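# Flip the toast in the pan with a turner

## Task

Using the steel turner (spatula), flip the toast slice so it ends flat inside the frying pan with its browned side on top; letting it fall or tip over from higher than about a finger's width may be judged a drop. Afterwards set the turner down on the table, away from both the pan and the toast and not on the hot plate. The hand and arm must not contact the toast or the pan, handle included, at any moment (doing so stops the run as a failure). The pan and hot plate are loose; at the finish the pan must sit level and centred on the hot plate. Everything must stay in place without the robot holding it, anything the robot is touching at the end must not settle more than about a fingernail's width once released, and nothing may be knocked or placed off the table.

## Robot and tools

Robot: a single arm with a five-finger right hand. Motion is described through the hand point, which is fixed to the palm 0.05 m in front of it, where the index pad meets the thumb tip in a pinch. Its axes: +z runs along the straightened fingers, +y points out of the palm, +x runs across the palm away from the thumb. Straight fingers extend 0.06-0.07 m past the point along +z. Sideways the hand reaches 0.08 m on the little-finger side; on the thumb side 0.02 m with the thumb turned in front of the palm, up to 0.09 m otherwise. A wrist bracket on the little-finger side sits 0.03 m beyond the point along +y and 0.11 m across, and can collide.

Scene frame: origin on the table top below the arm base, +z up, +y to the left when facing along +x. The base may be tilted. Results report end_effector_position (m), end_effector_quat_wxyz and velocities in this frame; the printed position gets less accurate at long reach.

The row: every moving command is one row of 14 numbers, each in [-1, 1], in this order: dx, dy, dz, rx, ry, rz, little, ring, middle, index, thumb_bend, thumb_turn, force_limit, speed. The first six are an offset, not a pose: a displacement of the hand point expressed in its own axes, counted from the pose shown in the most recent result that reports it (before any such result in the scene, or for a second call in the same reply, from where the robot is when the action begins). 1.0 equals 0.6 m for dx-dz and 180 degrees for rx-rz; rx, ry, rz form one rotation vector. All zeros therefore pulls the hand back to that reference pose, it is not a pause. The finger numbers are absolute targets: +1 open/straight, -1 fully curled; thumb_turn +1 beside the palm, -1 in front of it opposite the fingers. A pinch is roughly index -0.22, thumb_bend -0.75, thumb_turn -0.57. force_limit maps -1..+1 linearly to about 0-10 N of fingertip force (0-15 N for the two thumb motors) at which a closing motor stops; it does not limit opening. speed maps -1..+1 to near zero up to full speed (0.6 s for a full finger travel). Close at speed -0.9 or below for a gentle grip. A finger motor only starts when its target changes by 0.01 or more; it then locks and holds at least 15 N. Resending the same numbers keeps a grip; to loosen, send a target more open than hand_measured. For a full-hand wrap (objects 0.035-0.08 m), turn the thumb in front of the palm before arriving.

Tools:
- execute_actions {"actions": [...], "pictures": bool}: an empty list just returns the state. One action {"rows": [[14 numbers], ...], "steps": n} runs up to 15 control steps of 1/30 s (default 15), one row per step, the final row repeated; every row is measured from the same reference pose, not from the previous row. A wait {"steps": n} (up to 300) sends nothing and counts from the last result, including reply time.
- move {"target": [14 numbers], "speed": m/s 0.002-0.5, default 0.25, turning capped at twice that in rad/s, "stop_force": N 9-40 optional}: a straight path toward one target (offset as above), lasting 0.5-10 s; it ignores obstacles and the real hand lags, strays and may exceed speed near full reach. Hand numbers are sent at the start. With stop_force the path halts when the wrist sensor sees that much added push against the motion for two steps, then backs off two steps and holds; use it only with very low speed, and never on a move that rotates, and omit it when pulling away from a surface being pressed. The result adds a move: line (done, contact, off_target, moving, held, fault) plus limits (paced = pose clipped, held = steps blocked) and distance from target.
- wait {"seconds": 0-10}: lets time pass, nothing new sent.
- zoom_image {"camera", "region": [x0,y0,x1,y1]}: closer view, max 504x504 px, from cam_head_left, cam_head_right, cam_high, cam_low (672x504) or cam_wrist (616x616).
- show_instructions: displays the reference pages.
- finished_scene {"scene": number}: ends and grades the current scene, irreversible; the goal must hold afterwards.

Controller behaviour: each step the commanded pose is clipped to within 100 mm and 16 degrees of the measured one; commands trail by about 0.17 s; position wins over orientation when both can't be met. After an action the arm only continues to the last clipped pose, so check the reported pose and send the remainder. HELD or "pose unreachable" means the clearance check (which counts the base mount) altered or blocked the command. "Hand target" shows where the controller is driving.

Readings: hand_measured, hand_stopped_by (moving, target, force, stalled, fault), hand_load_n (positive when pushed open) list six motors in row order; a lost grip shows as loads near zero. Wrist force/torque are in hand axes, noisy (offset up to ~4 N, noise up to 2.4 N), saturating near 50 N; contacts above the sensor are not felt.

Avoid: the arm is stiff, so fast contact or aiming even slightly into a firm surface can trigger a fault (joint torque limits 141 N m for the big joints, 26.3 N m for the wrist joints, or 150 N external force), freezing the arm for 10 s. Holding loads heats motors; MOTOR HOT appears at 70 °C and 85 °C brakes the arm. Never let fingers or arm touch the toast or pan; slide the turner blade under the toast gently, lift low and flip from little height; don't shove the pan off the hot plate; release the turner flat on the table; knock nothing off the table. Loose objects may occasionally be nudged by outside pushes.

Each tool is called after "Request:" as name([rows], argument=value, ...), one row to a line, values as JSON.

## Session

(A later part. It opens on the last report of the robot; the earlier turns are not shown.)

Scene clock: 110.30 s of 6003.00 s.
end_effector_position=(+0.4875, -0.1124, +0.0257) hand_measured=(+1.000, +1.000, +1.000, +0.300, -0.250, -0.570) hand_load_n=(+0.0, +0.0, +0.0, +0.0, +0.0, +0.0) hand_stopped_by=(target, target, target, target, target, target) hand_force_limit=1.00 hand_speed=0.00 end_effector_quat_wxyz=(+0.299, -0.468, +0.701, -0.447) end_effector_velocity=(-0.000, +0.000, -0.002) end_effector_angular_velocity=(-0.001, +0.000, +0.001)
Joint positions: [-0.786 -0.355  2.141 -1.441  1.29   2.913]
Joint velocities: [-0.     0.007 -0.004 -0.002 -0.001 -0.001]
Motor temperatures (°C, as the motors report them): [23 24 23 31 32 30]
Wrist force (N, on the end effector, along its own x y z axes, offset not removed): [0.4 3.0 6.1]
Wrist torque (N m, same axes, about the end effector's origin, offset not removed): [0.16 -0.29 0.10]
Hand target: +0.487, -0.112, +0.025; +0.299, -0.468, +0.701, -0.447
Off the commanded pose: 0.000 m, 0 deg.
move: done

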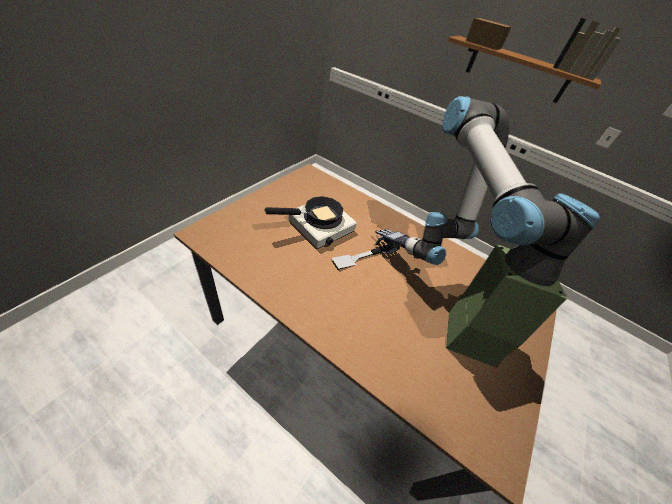

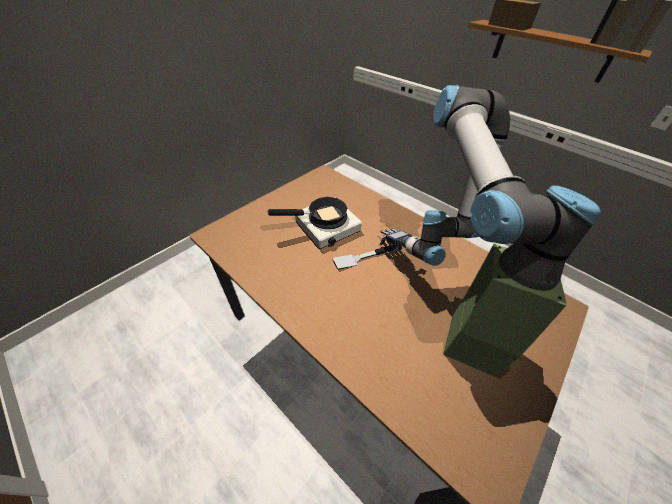

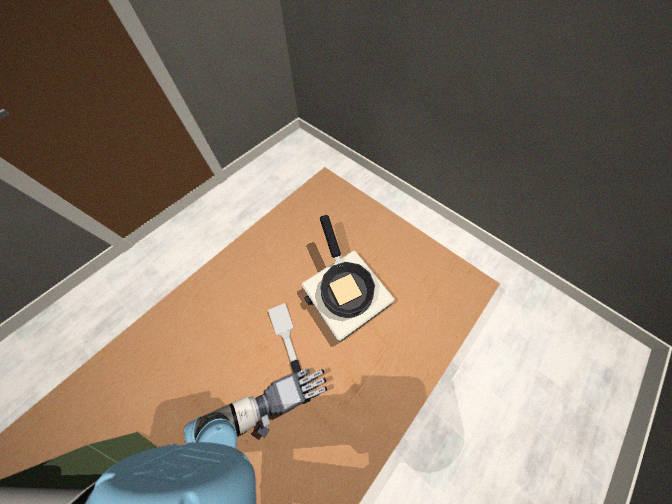

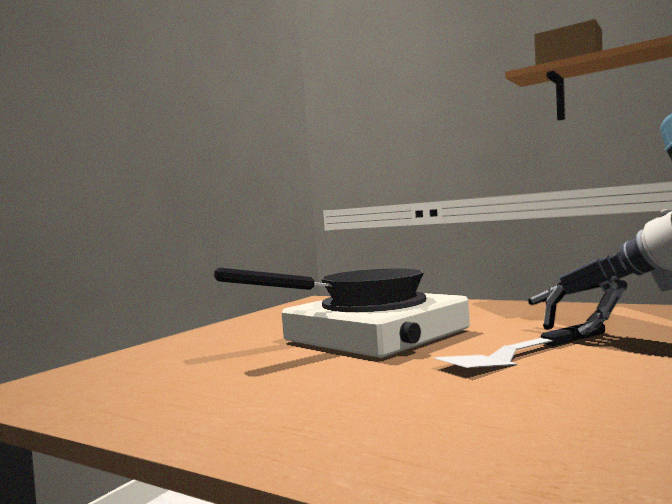

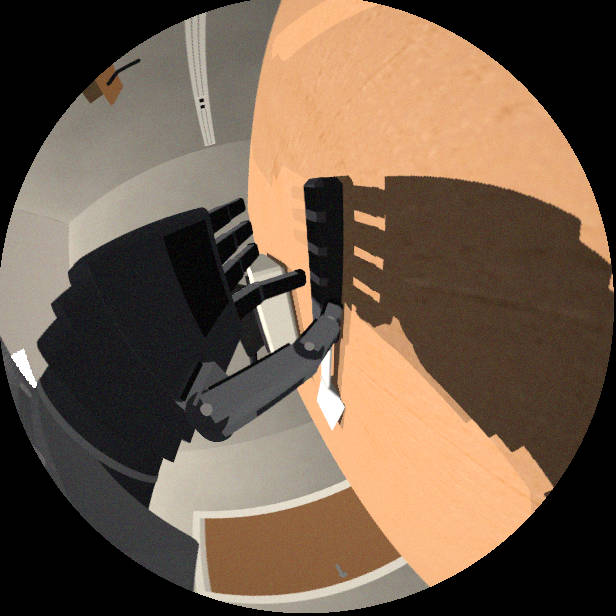

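Lower 7 mm more, then close index.

Request:
move(target=[0,0.0105,0.005,0,0,0,1,1,1,0.3,-0.35,-0.57,1,-0.5], speed=0.015, stop_force=10)

Request:
move(target=[0,0,0,0,0,0,1,1,1,-0.3,-0.35,-0.57,0.2,-0.85])

Request:
zoom_image(camera="cam_low", region=[490,250,650,370])

Scene clock: 116.40 s of 6003.00 s.
end_effector_position=(+0.4875, -0.1124, +0.0190) hand_measured=(+1.000, +1.000, +1.000, +0.300, -0.350, -0.570) hand_load_n=(+0.0, +0.0, +0.0, +0.0, +0.0, +0.0) hand_stopped_by=(target, target, target, target, target, target) hand_force_limit=1.00 hand_speed=-0.50 end_effector_quat_wxyz=(+0.299, -0.468, +0.701, -0.447) end_effector_velocity=(-0.000, +0.000, -0.002) end_effector_angular_velocity=(-0.000, +0.000, -0.000)
Joint positions: [-0.788 -0.338  2.128 -1.446  1.288  2.913]
Joint velocities: [-0.     0.006 -0.005 -0.002  0.    -0.   ]
Motor temperatures (°C, as the motors report them): [23 24 23 31 32 30]
Wrist force (N, on the end effector, along its own x y z axes, offset not removed): [-0.9 0.8 -0.1]
Wrist torque (N m, same axes, about the end effector's origin, offset not removed): [0.00 0.16 -0.13]
Hand target: +0.488, -0.112, +0.019; +0.299, -0.468, +0.701, -0.447
Off the commanded pose: 0.000 m, 0 deg.
After step 90, 2.37 s passed at rest.
move: done

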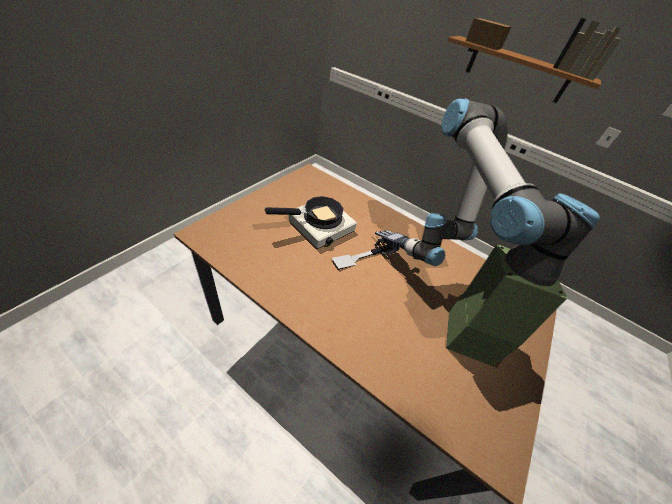

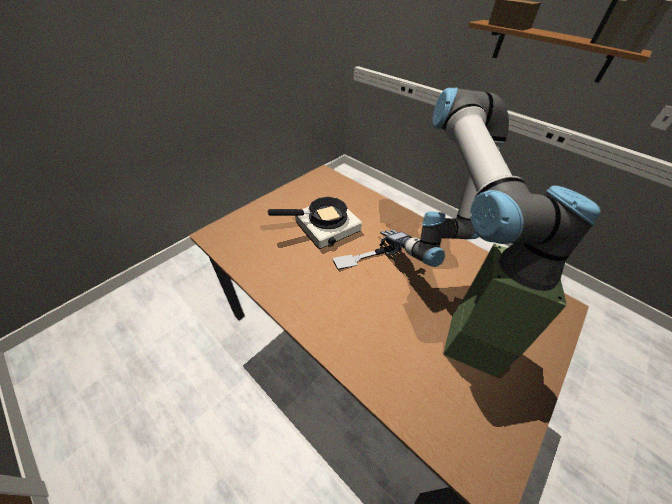

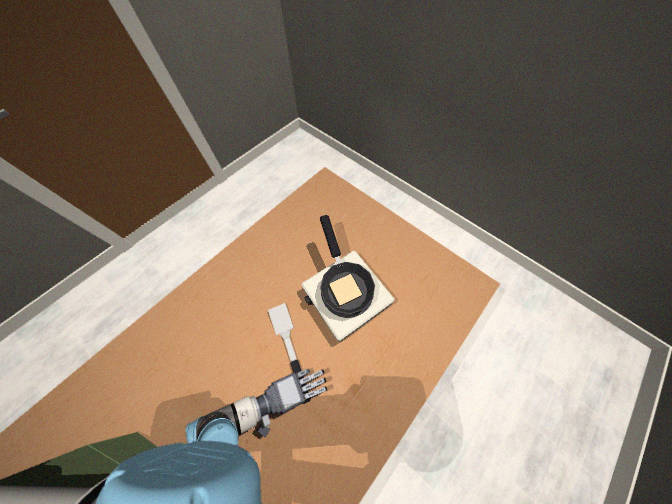

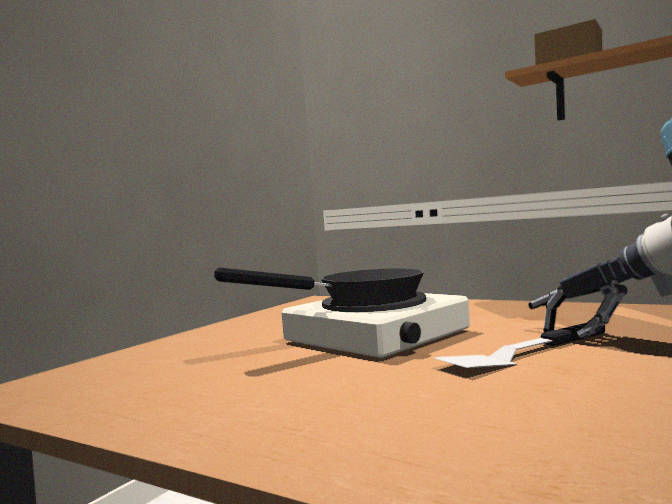

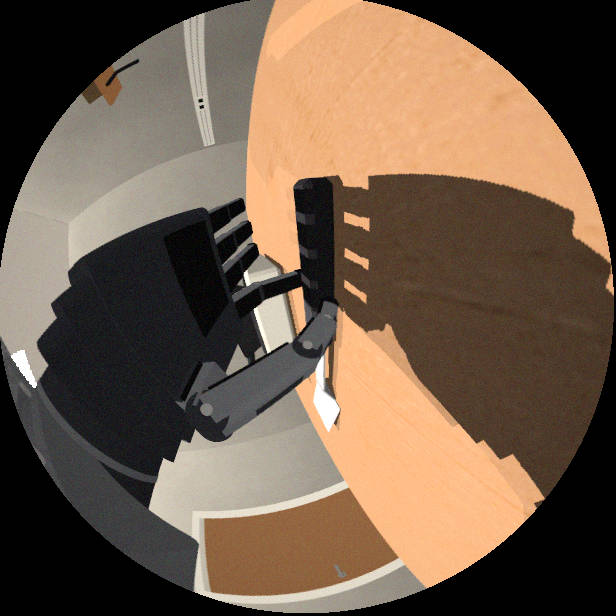

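Scene clock: 117.63 s of 6003.00 s.
end_effector_position=(+0.4876, -0.1124, +0.0190) hand_measured=(+1.000, +1.000, +1.000, +0.062, -0.348, -0.570) hand_load_n=(+0.0, +0.0, +0.0, +6.0, +2.0, +0.0) hand_stopped_by=(target, target, target, force, target, target) hand_force_limit=0.20 hand_speed=-0.85 end_effector_quat_wxyz=(+0.299, -0.468, +0.701, -0.448) end_effector_velocity=(+0.000, -0.000, +0.000) end_effector_angular_velocity=(+0.000, -0.000, -0.000)
Joint positions: [-0.788 -0.338  2.128 -1.446  1.288  2.913]
Joint velocities: [ 0.    -0.    -0.     0.     0.     0.001]
Motor temperatures (°C, as the motors report them): [23 24 23 31 32 30]
Wrist force (N, on the end effector, along its own x y z axes, offset not removed): [2.2 0.2 3.4]
Wrist torque (N m, same axes, about the end effector's origin, offset not removed): [0.02 -0.34 0.13]
Hand target: +0.488, -0.112, +0.019; +0.299, -0.468, +0.701, -0.447
Off the commanded pose: 0.000 m, 0 deg.
move: done

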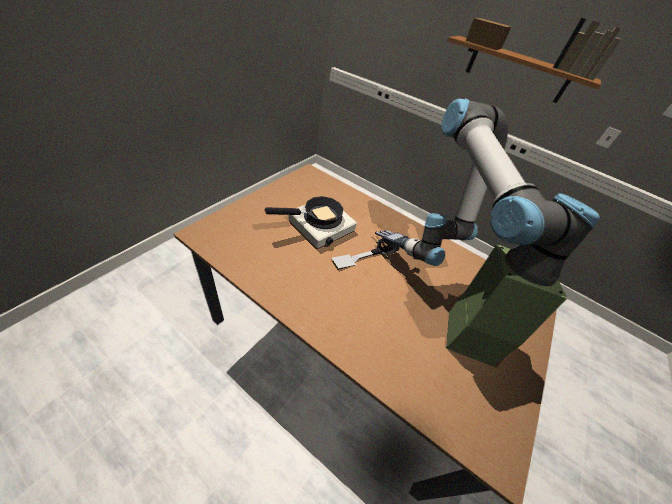

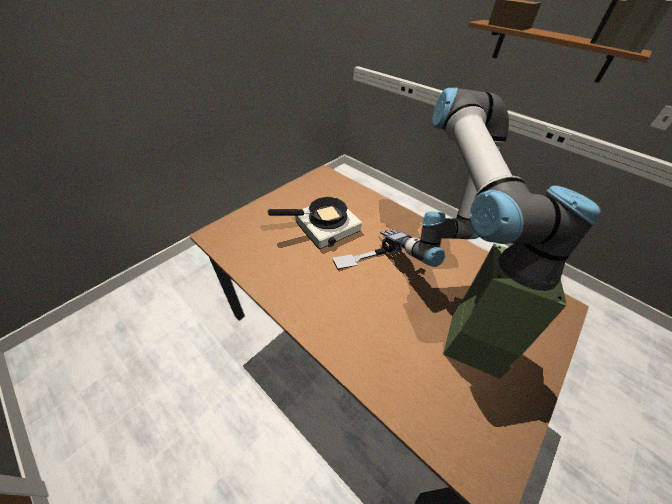

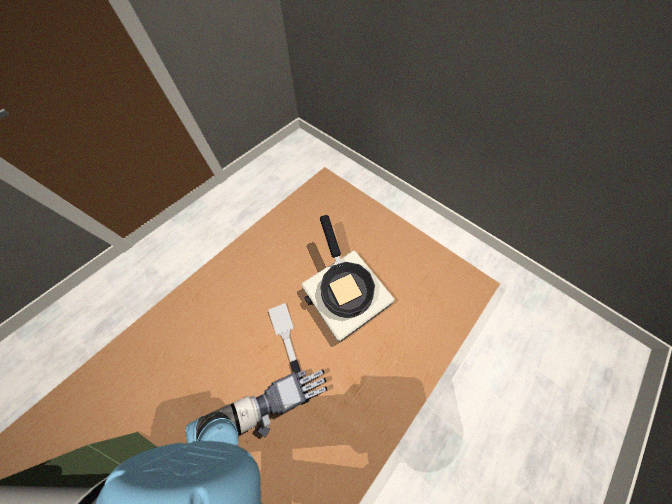

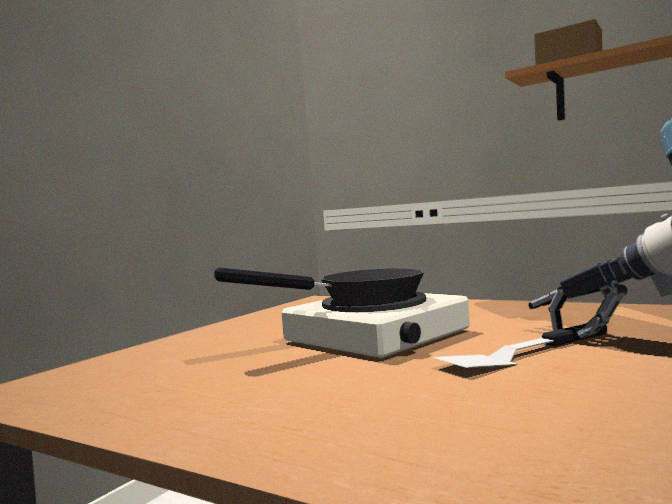

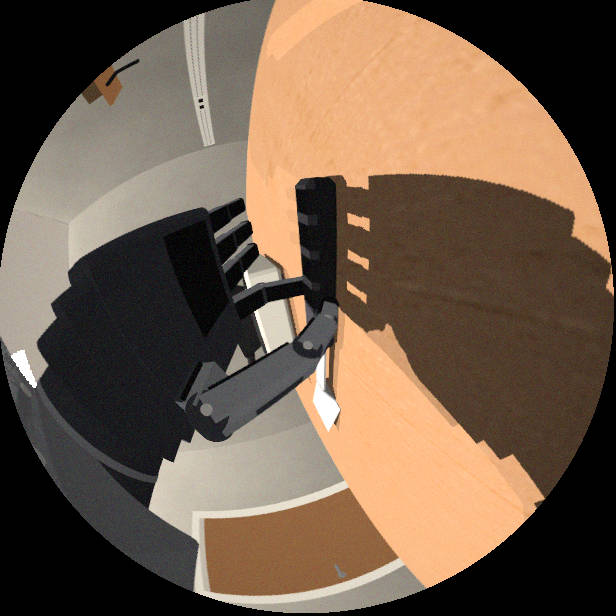

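Region (490, 250, 650, 370) of cam_low's 672x504 image, scaled by 3.150, with more detail than that image has; it fills the top 378 rows of this view, and the rest is white.

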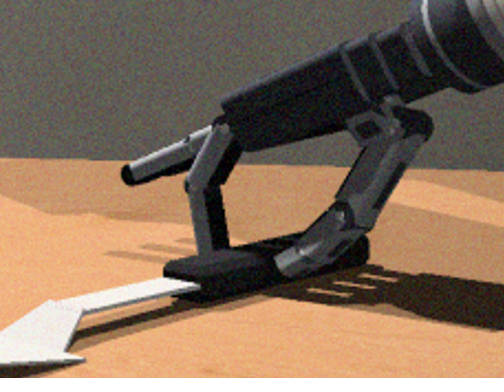

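Request:
move(target=[-0.025,-0.136,-0.063,0,0,0,1,1,1,-0.3,-0.35,-0.57,0.2,-0.85], speed=0.05)

Request:
zoom_image(camera="cam_low", region=[420,200,660,390])

Scene clock: 123.20 s of 6003.00 s.
end_effector_position=(+0.4934, -0.0985, +0.1086) hand_measured=(+1.000, +1.000, +1.000, +0.062, -0.348, -0.570) hand_load_n=(+0.0, +0.0, +0.0, +4.5, +3.5, +0.0) hand_stopped_by=(target, target, target, force, target, target) hand_force_limit=0.20 hand_speed=-0.85 end_effector_quat_wxyz=(+0.299, -0.467, +0.701, -0.448) end_effector_velocity=(+0.000, +0.000, +0.003) end_effector_angular_velocity=(-0.000, +0.001, -0.001)
Joint positions: [-0.709 -0.584  2.271 -1.349  1.363  2.94 ]
Joint velocities: [ 0.002 -0.008  0.003  0.005  0.003  0.   ]
Motor temperatures (°C, as the motors report them): [23 24 23 31 32 30]
Wrist force (N, on the end effector, along its own x y z axes, offset not removed): [2.3 3.6 1.6]
Wrist torque (N m, same axes, about the end effector's origin, offset not removed): [0.28 -0.27 0.21]
Hand target: +0.493, -0.098, +0.109; +0.299, -0.467, +0.701, -0.447
Off the commanded pose: 0.000 m, 0 deg.
After step 90, 0.33 s passed at rest.
move: done

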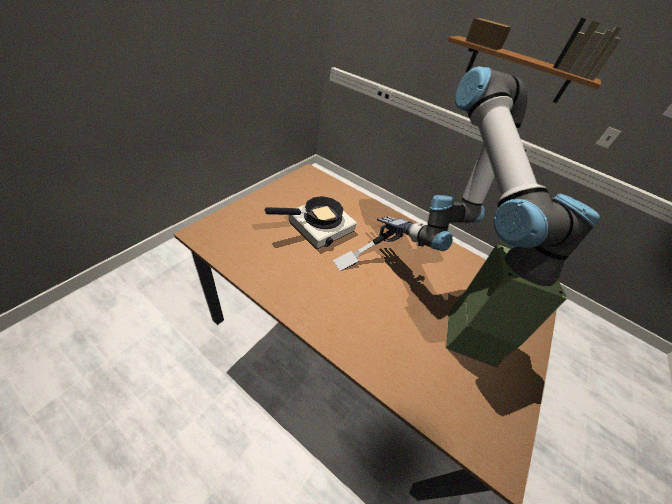

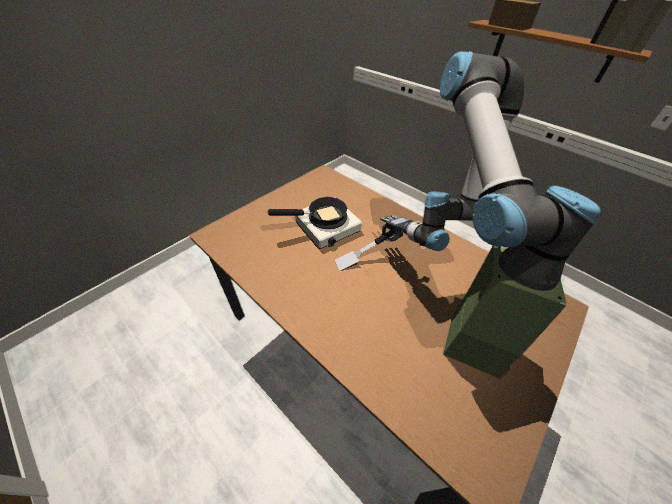

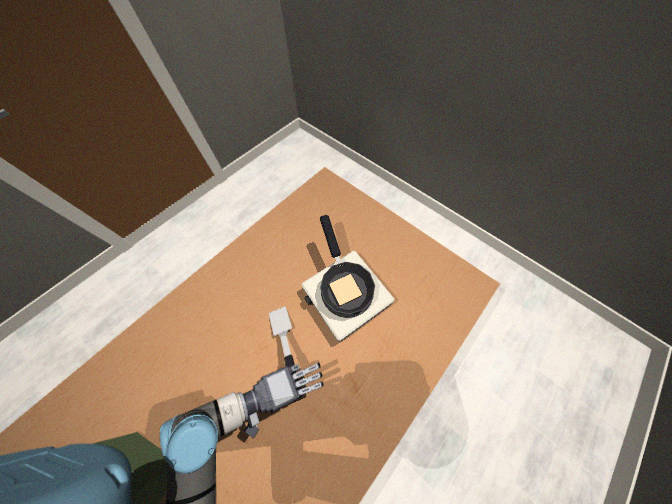

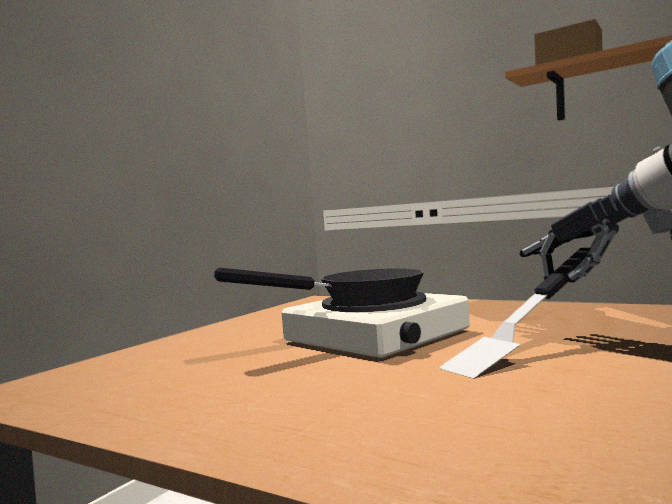

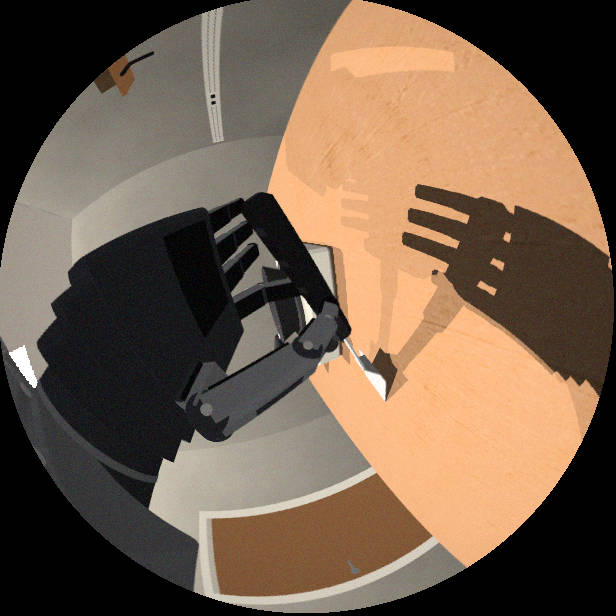

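Region (420, 200, 660, 390) of cam_low's 672x504 image, scaled by 2.100, with more detail than that image has; it fills the top 399 rows of this view, and the rest is white.

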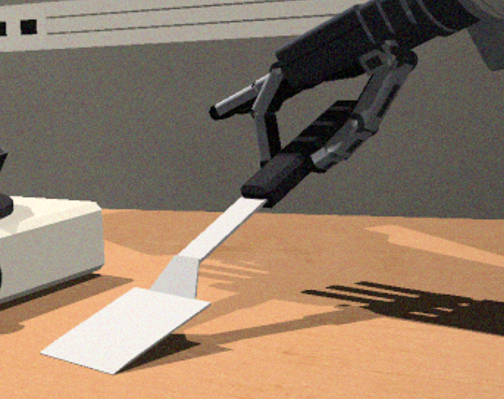

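Request:
move(target=[0,0,0,0,0,0,-0.4,-0.4,1,-0.3,-0.35,-0.57,-0.2,-0.75])

Request:
zoom_image(camera="cam_low", region=[490,200,650,320])

Scene clock: 130.47 s of 6003.00 s.
end_effector_position=(+0.4934, -0.0985, +0.1086) hand_measured=(-0.276, -0.068, +1.000, +0.062, -0.346, -0.570) hand_load_n=(+3.5, +0.0, +0.0, +4.0, +6.5, +5.0) hand_stopped_by=(force, force, target, force, target, target) hand_force_limit=-0.20 hand_speed=-0.75 end_effector_quat_wxyz=(+0.299, -0.467, +0.701, -0.448) end_effector_velocity=(-0.000, +0.000, -0.000) end_effector_angular_velocity=(+0.001, +0.000, -0.000)
Joint positions: [-0.709 -0.584  2.271 -1.349  1.363  2.94 ]
Joint velocities: [-0.     0.     0.    -0.    -0.     0.001]
Motor temperatures (°C, as the motors report them): [23 24 23 31 32 30]
Wrist force (N, on the end effector, along its own x y z axes, offset not removed): [-1.3 -1.8 3.3]
Wrist torque (N m, same axes, about the end effector's origin, offset not removed): [-0.57 -0.05 0.18]
Hand target: +0.493, -0.099, +0.109; +0.299, -0.467, +0.701, -0.448
Off the commanded pose: 0.000 m, 0 deg.
After step 90, 0.93 s passed at rest.
move: done

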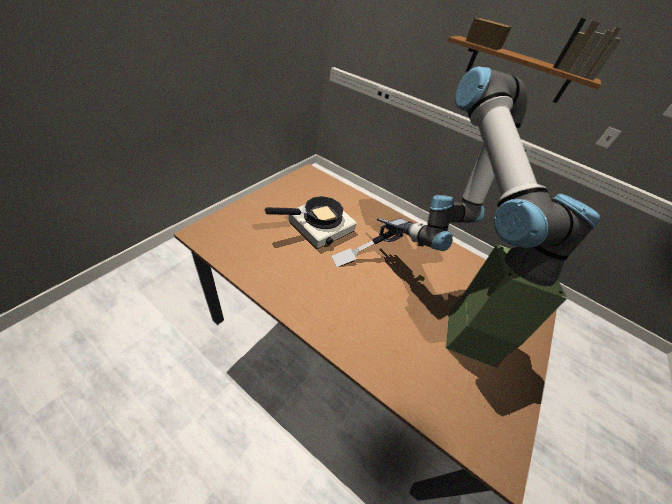

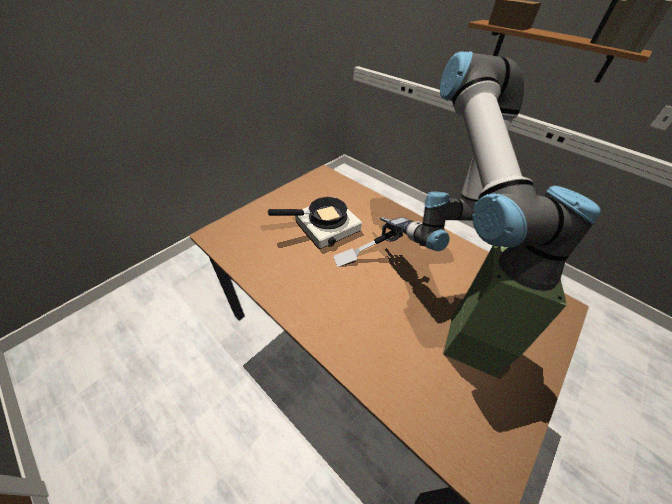

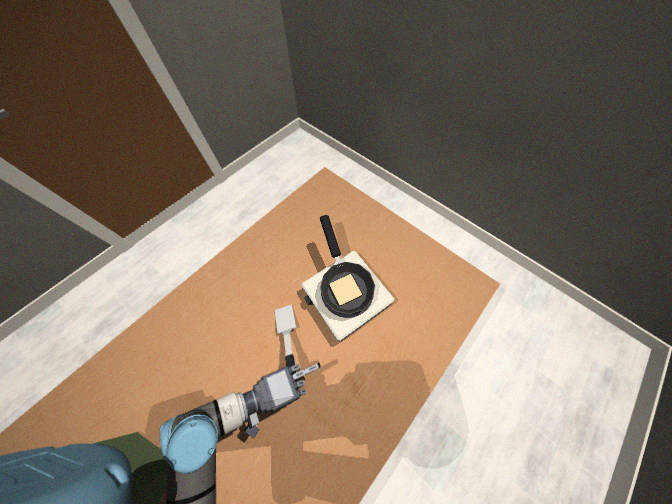

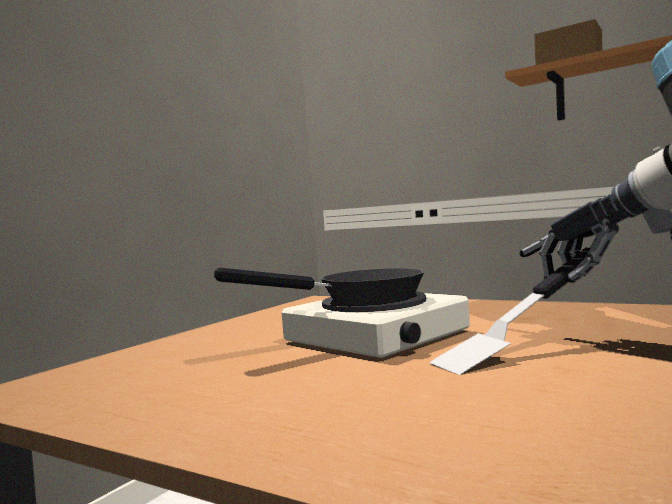

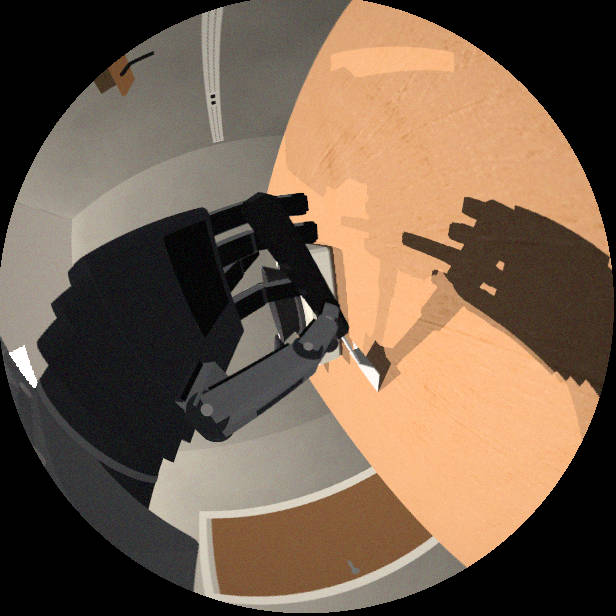

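Region (490, 200, 650, 320) of cam_low's 672x504 image, scaled by 3.150, with more detail than that image has; it fills the top 378 rows of this view, and the rest is white.

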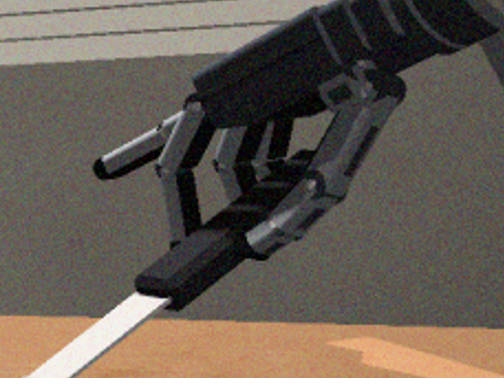

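Request:
move(target=[0,0,0,0,0,0,-0.65,-0.55,1,0.3,-0.35,-0.57,0.2,-0.8])

Request:
zoom_image(camera="cam_low", region=[490,200,650,320])

Scene clock: 136.97 s of 6003.00 s.
end_effector_position=(+0.4934, -0.0985, +0.1086) hand_measured=(-0.650, -0.550, +1.000, +0.300, -0.350, -0.570) hand_load_n=(+0.0, +1.0, +0.0, +0.0, +1.0, +0.5) hand_stopped_by=(target, target, target, target, target, target) hand_force_limit=0.20 hand_speed=-0.80 end_effector_quat_wxyz=(+0.299, -0.467, +0.701, -0.448) end_effector_velocity=(+0.000, +0.000, -0.000) end_effector_angular_velocity=(-0.000, -0.000, +0.002)
Joint positions: [-0.709 -0.584  2.271 -1.349  1.363  2.94 ]
Joint velocities: [ 0.     0.    -0.001 -0.    -0.002 -0.001]
Motor temperatures (°C, as the motors report them): [23 24 23 31 32 30]
Wrist force (N, on the end effector, along its own x y z axes, offset not removed): [0.3 1.7 2.3]
Wrist torque (N m, same axes, about the end effector's origin, offset not removed): [-0.03 -0.20 -0.01]
Hand target: +0.493, -0.099, +0.109; +0.299, -0.467, +0.701, -0.448
Off the commanded pose: 0.000 m, 0 deg.
After step 90, 1.77 s passed at rest.
move: done

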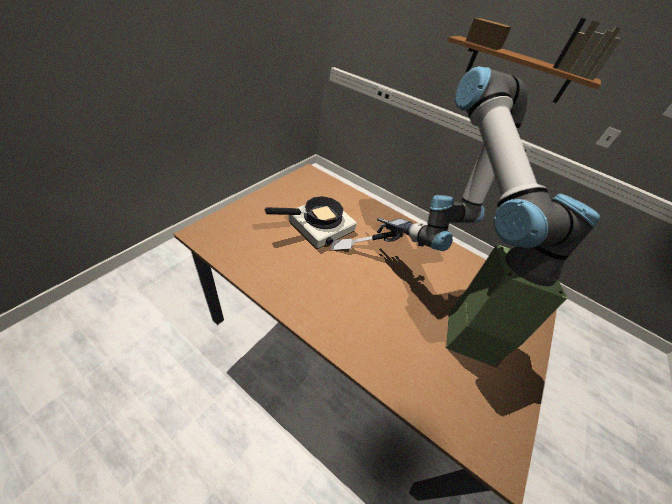

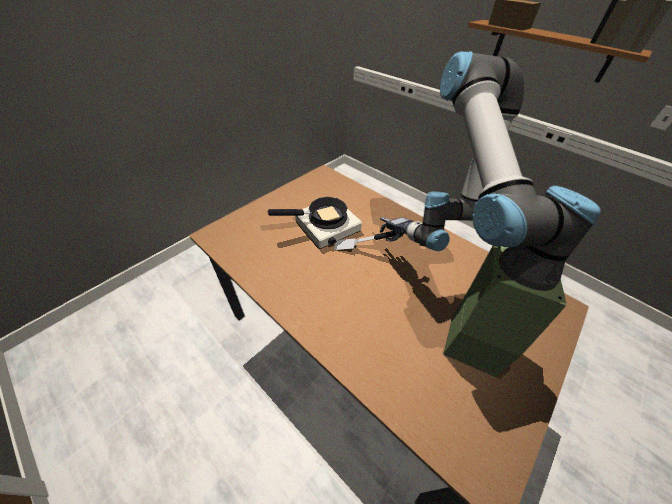

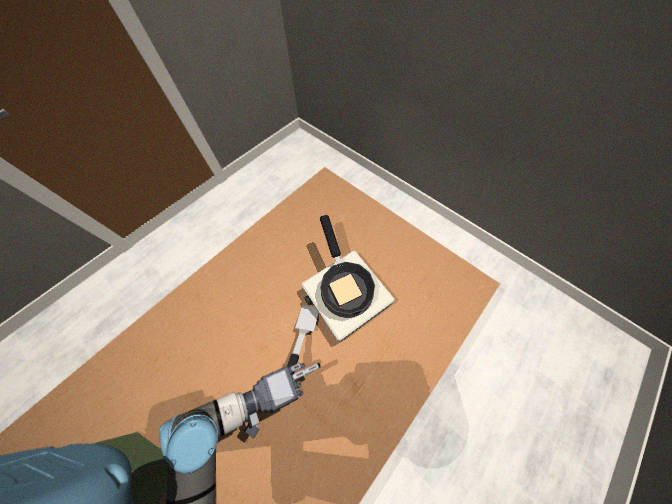

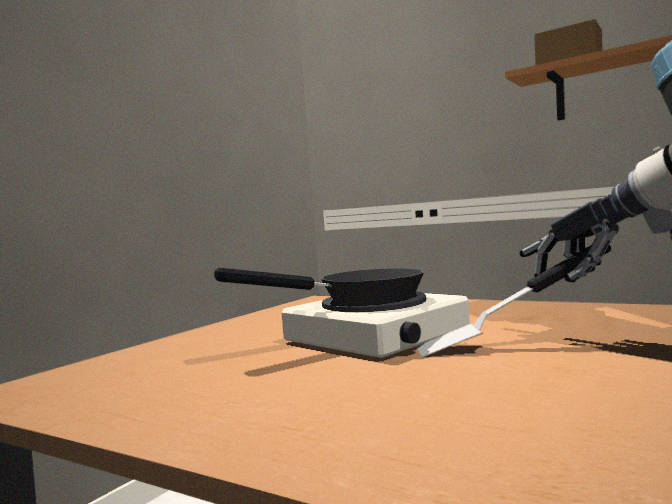

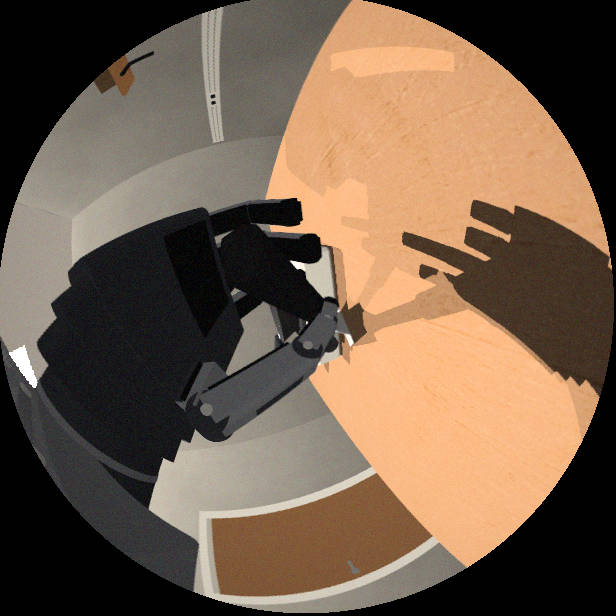

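Region (490, 200, 650, 320) of cam_low's 672x504 image, scaled by 3.150, with more detail than that image has; it fills the top 378 rows of this view, and the rest is white.

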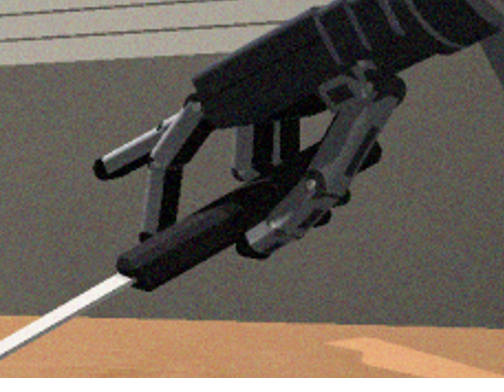

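Request:
move(target=[-0.023,-0.07,0.003,0.112,0.083,-0.114,0.3,-0.55,1,1,-0.35,-0.57,0.2,-0.5], speed=0.07)

Request:
zoom_image(camera="cam_low", region=[470,170,660,320])

Scene clock: 165.73 s of 6003.00 s.
end_effector_position=(+0.5166, -0.0931, +0.1458) hand_measured=(+0.300, -0.550, +1.000, +1.000, -0.350, -0.570) hand_load_n=(+0.0, +0.0, +0.0, +0.0, +0.5, +0.0) hand_stopped_by=(target, target, target, target, target, target) hand_force_limit=0.20 hand_speed=-0.50 end_effector_quat_wxyz=(-0.200, +0.464, -0.552, +0.664) end_effector_velocity=(+0.001, -0.000, +0.001) end_effector_angular_velocity=(-0.013, -0.005, -0.002)
Joint positions: [-0.435 -0.405  2.272 -1.951  1.76   2.616]
Joint velocities: [ 0.005  0.006 -0.003 -0.015  0.005 -0.011]
Motor temperatures (°C, as the motors report them): [23 24 23 31 32 30]
Wrist force (N, on the end effector, along its own x y z axes, offset not removed): [-1.2 -1.8 2.3]
Wrist torque (N m, same axes, about the end effector's origin, offset not removed): [-0.54 0.20 -0.05]
Hand target: +0.517, -0.093, +0.146; -0.199, +0.463, -0.551, +0.664
Off the commanded pose: 0.000 m, 0 deg.
After step 90, 21.37 s passed at rest.
move: done

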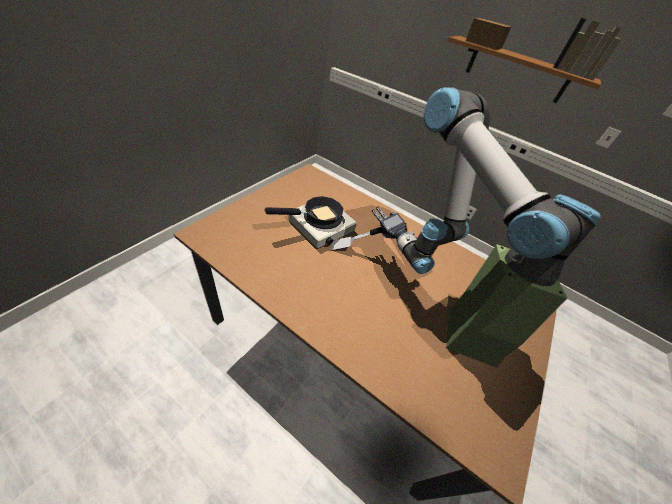

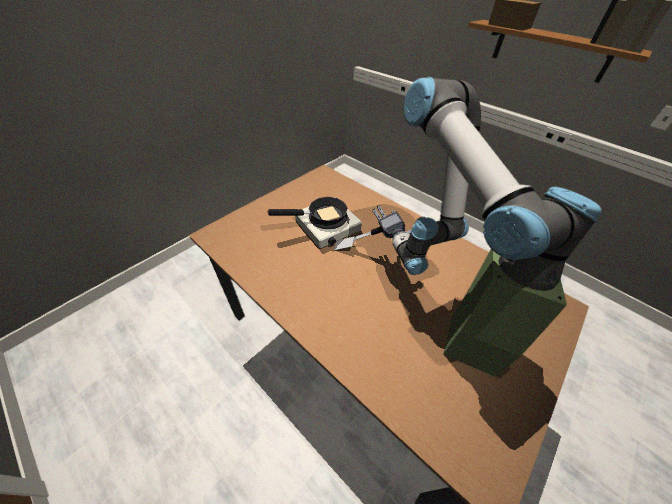

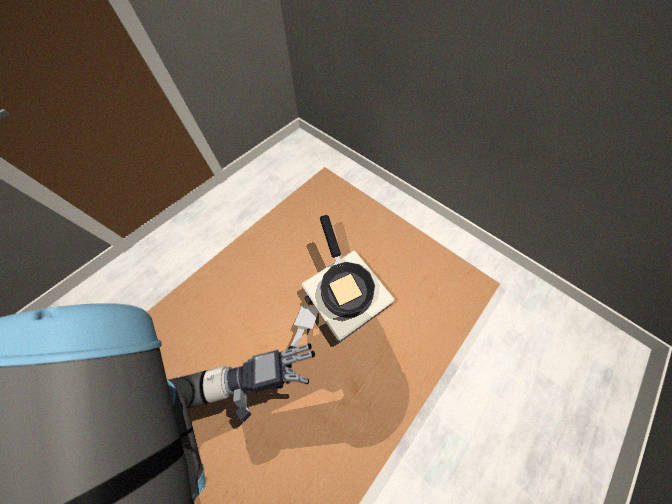

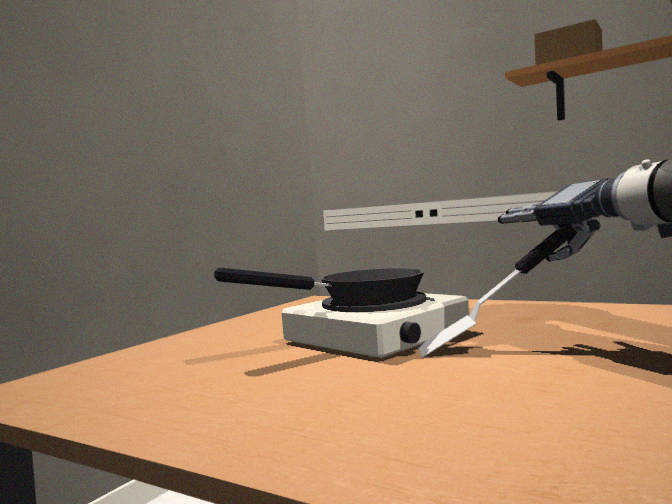

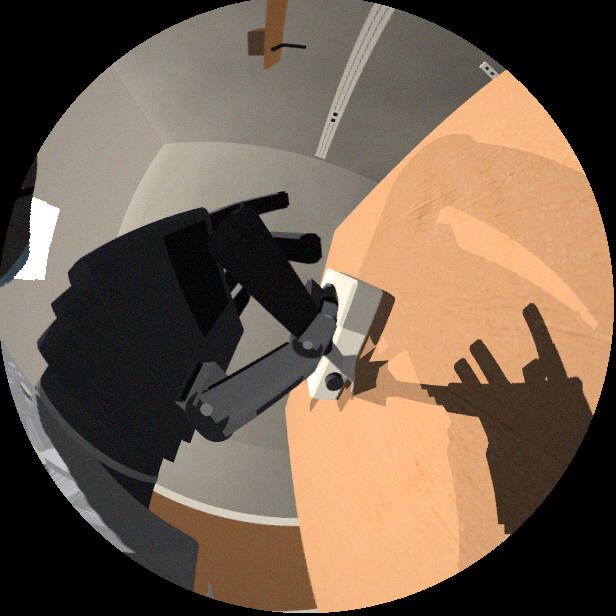

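Region (470, 170, 660, 320) of cam_low's 672x504 image, scaled by 2.653, with more detail than that image has; it fills the top 398 rows of this view, and the rest is white.

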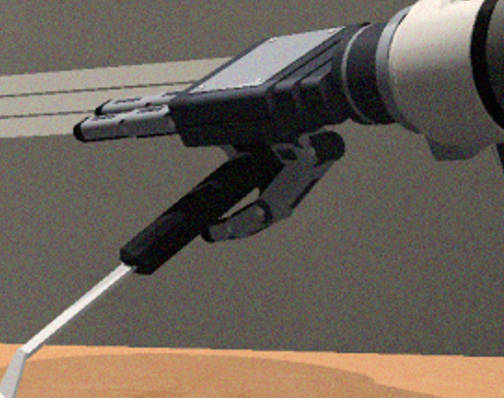

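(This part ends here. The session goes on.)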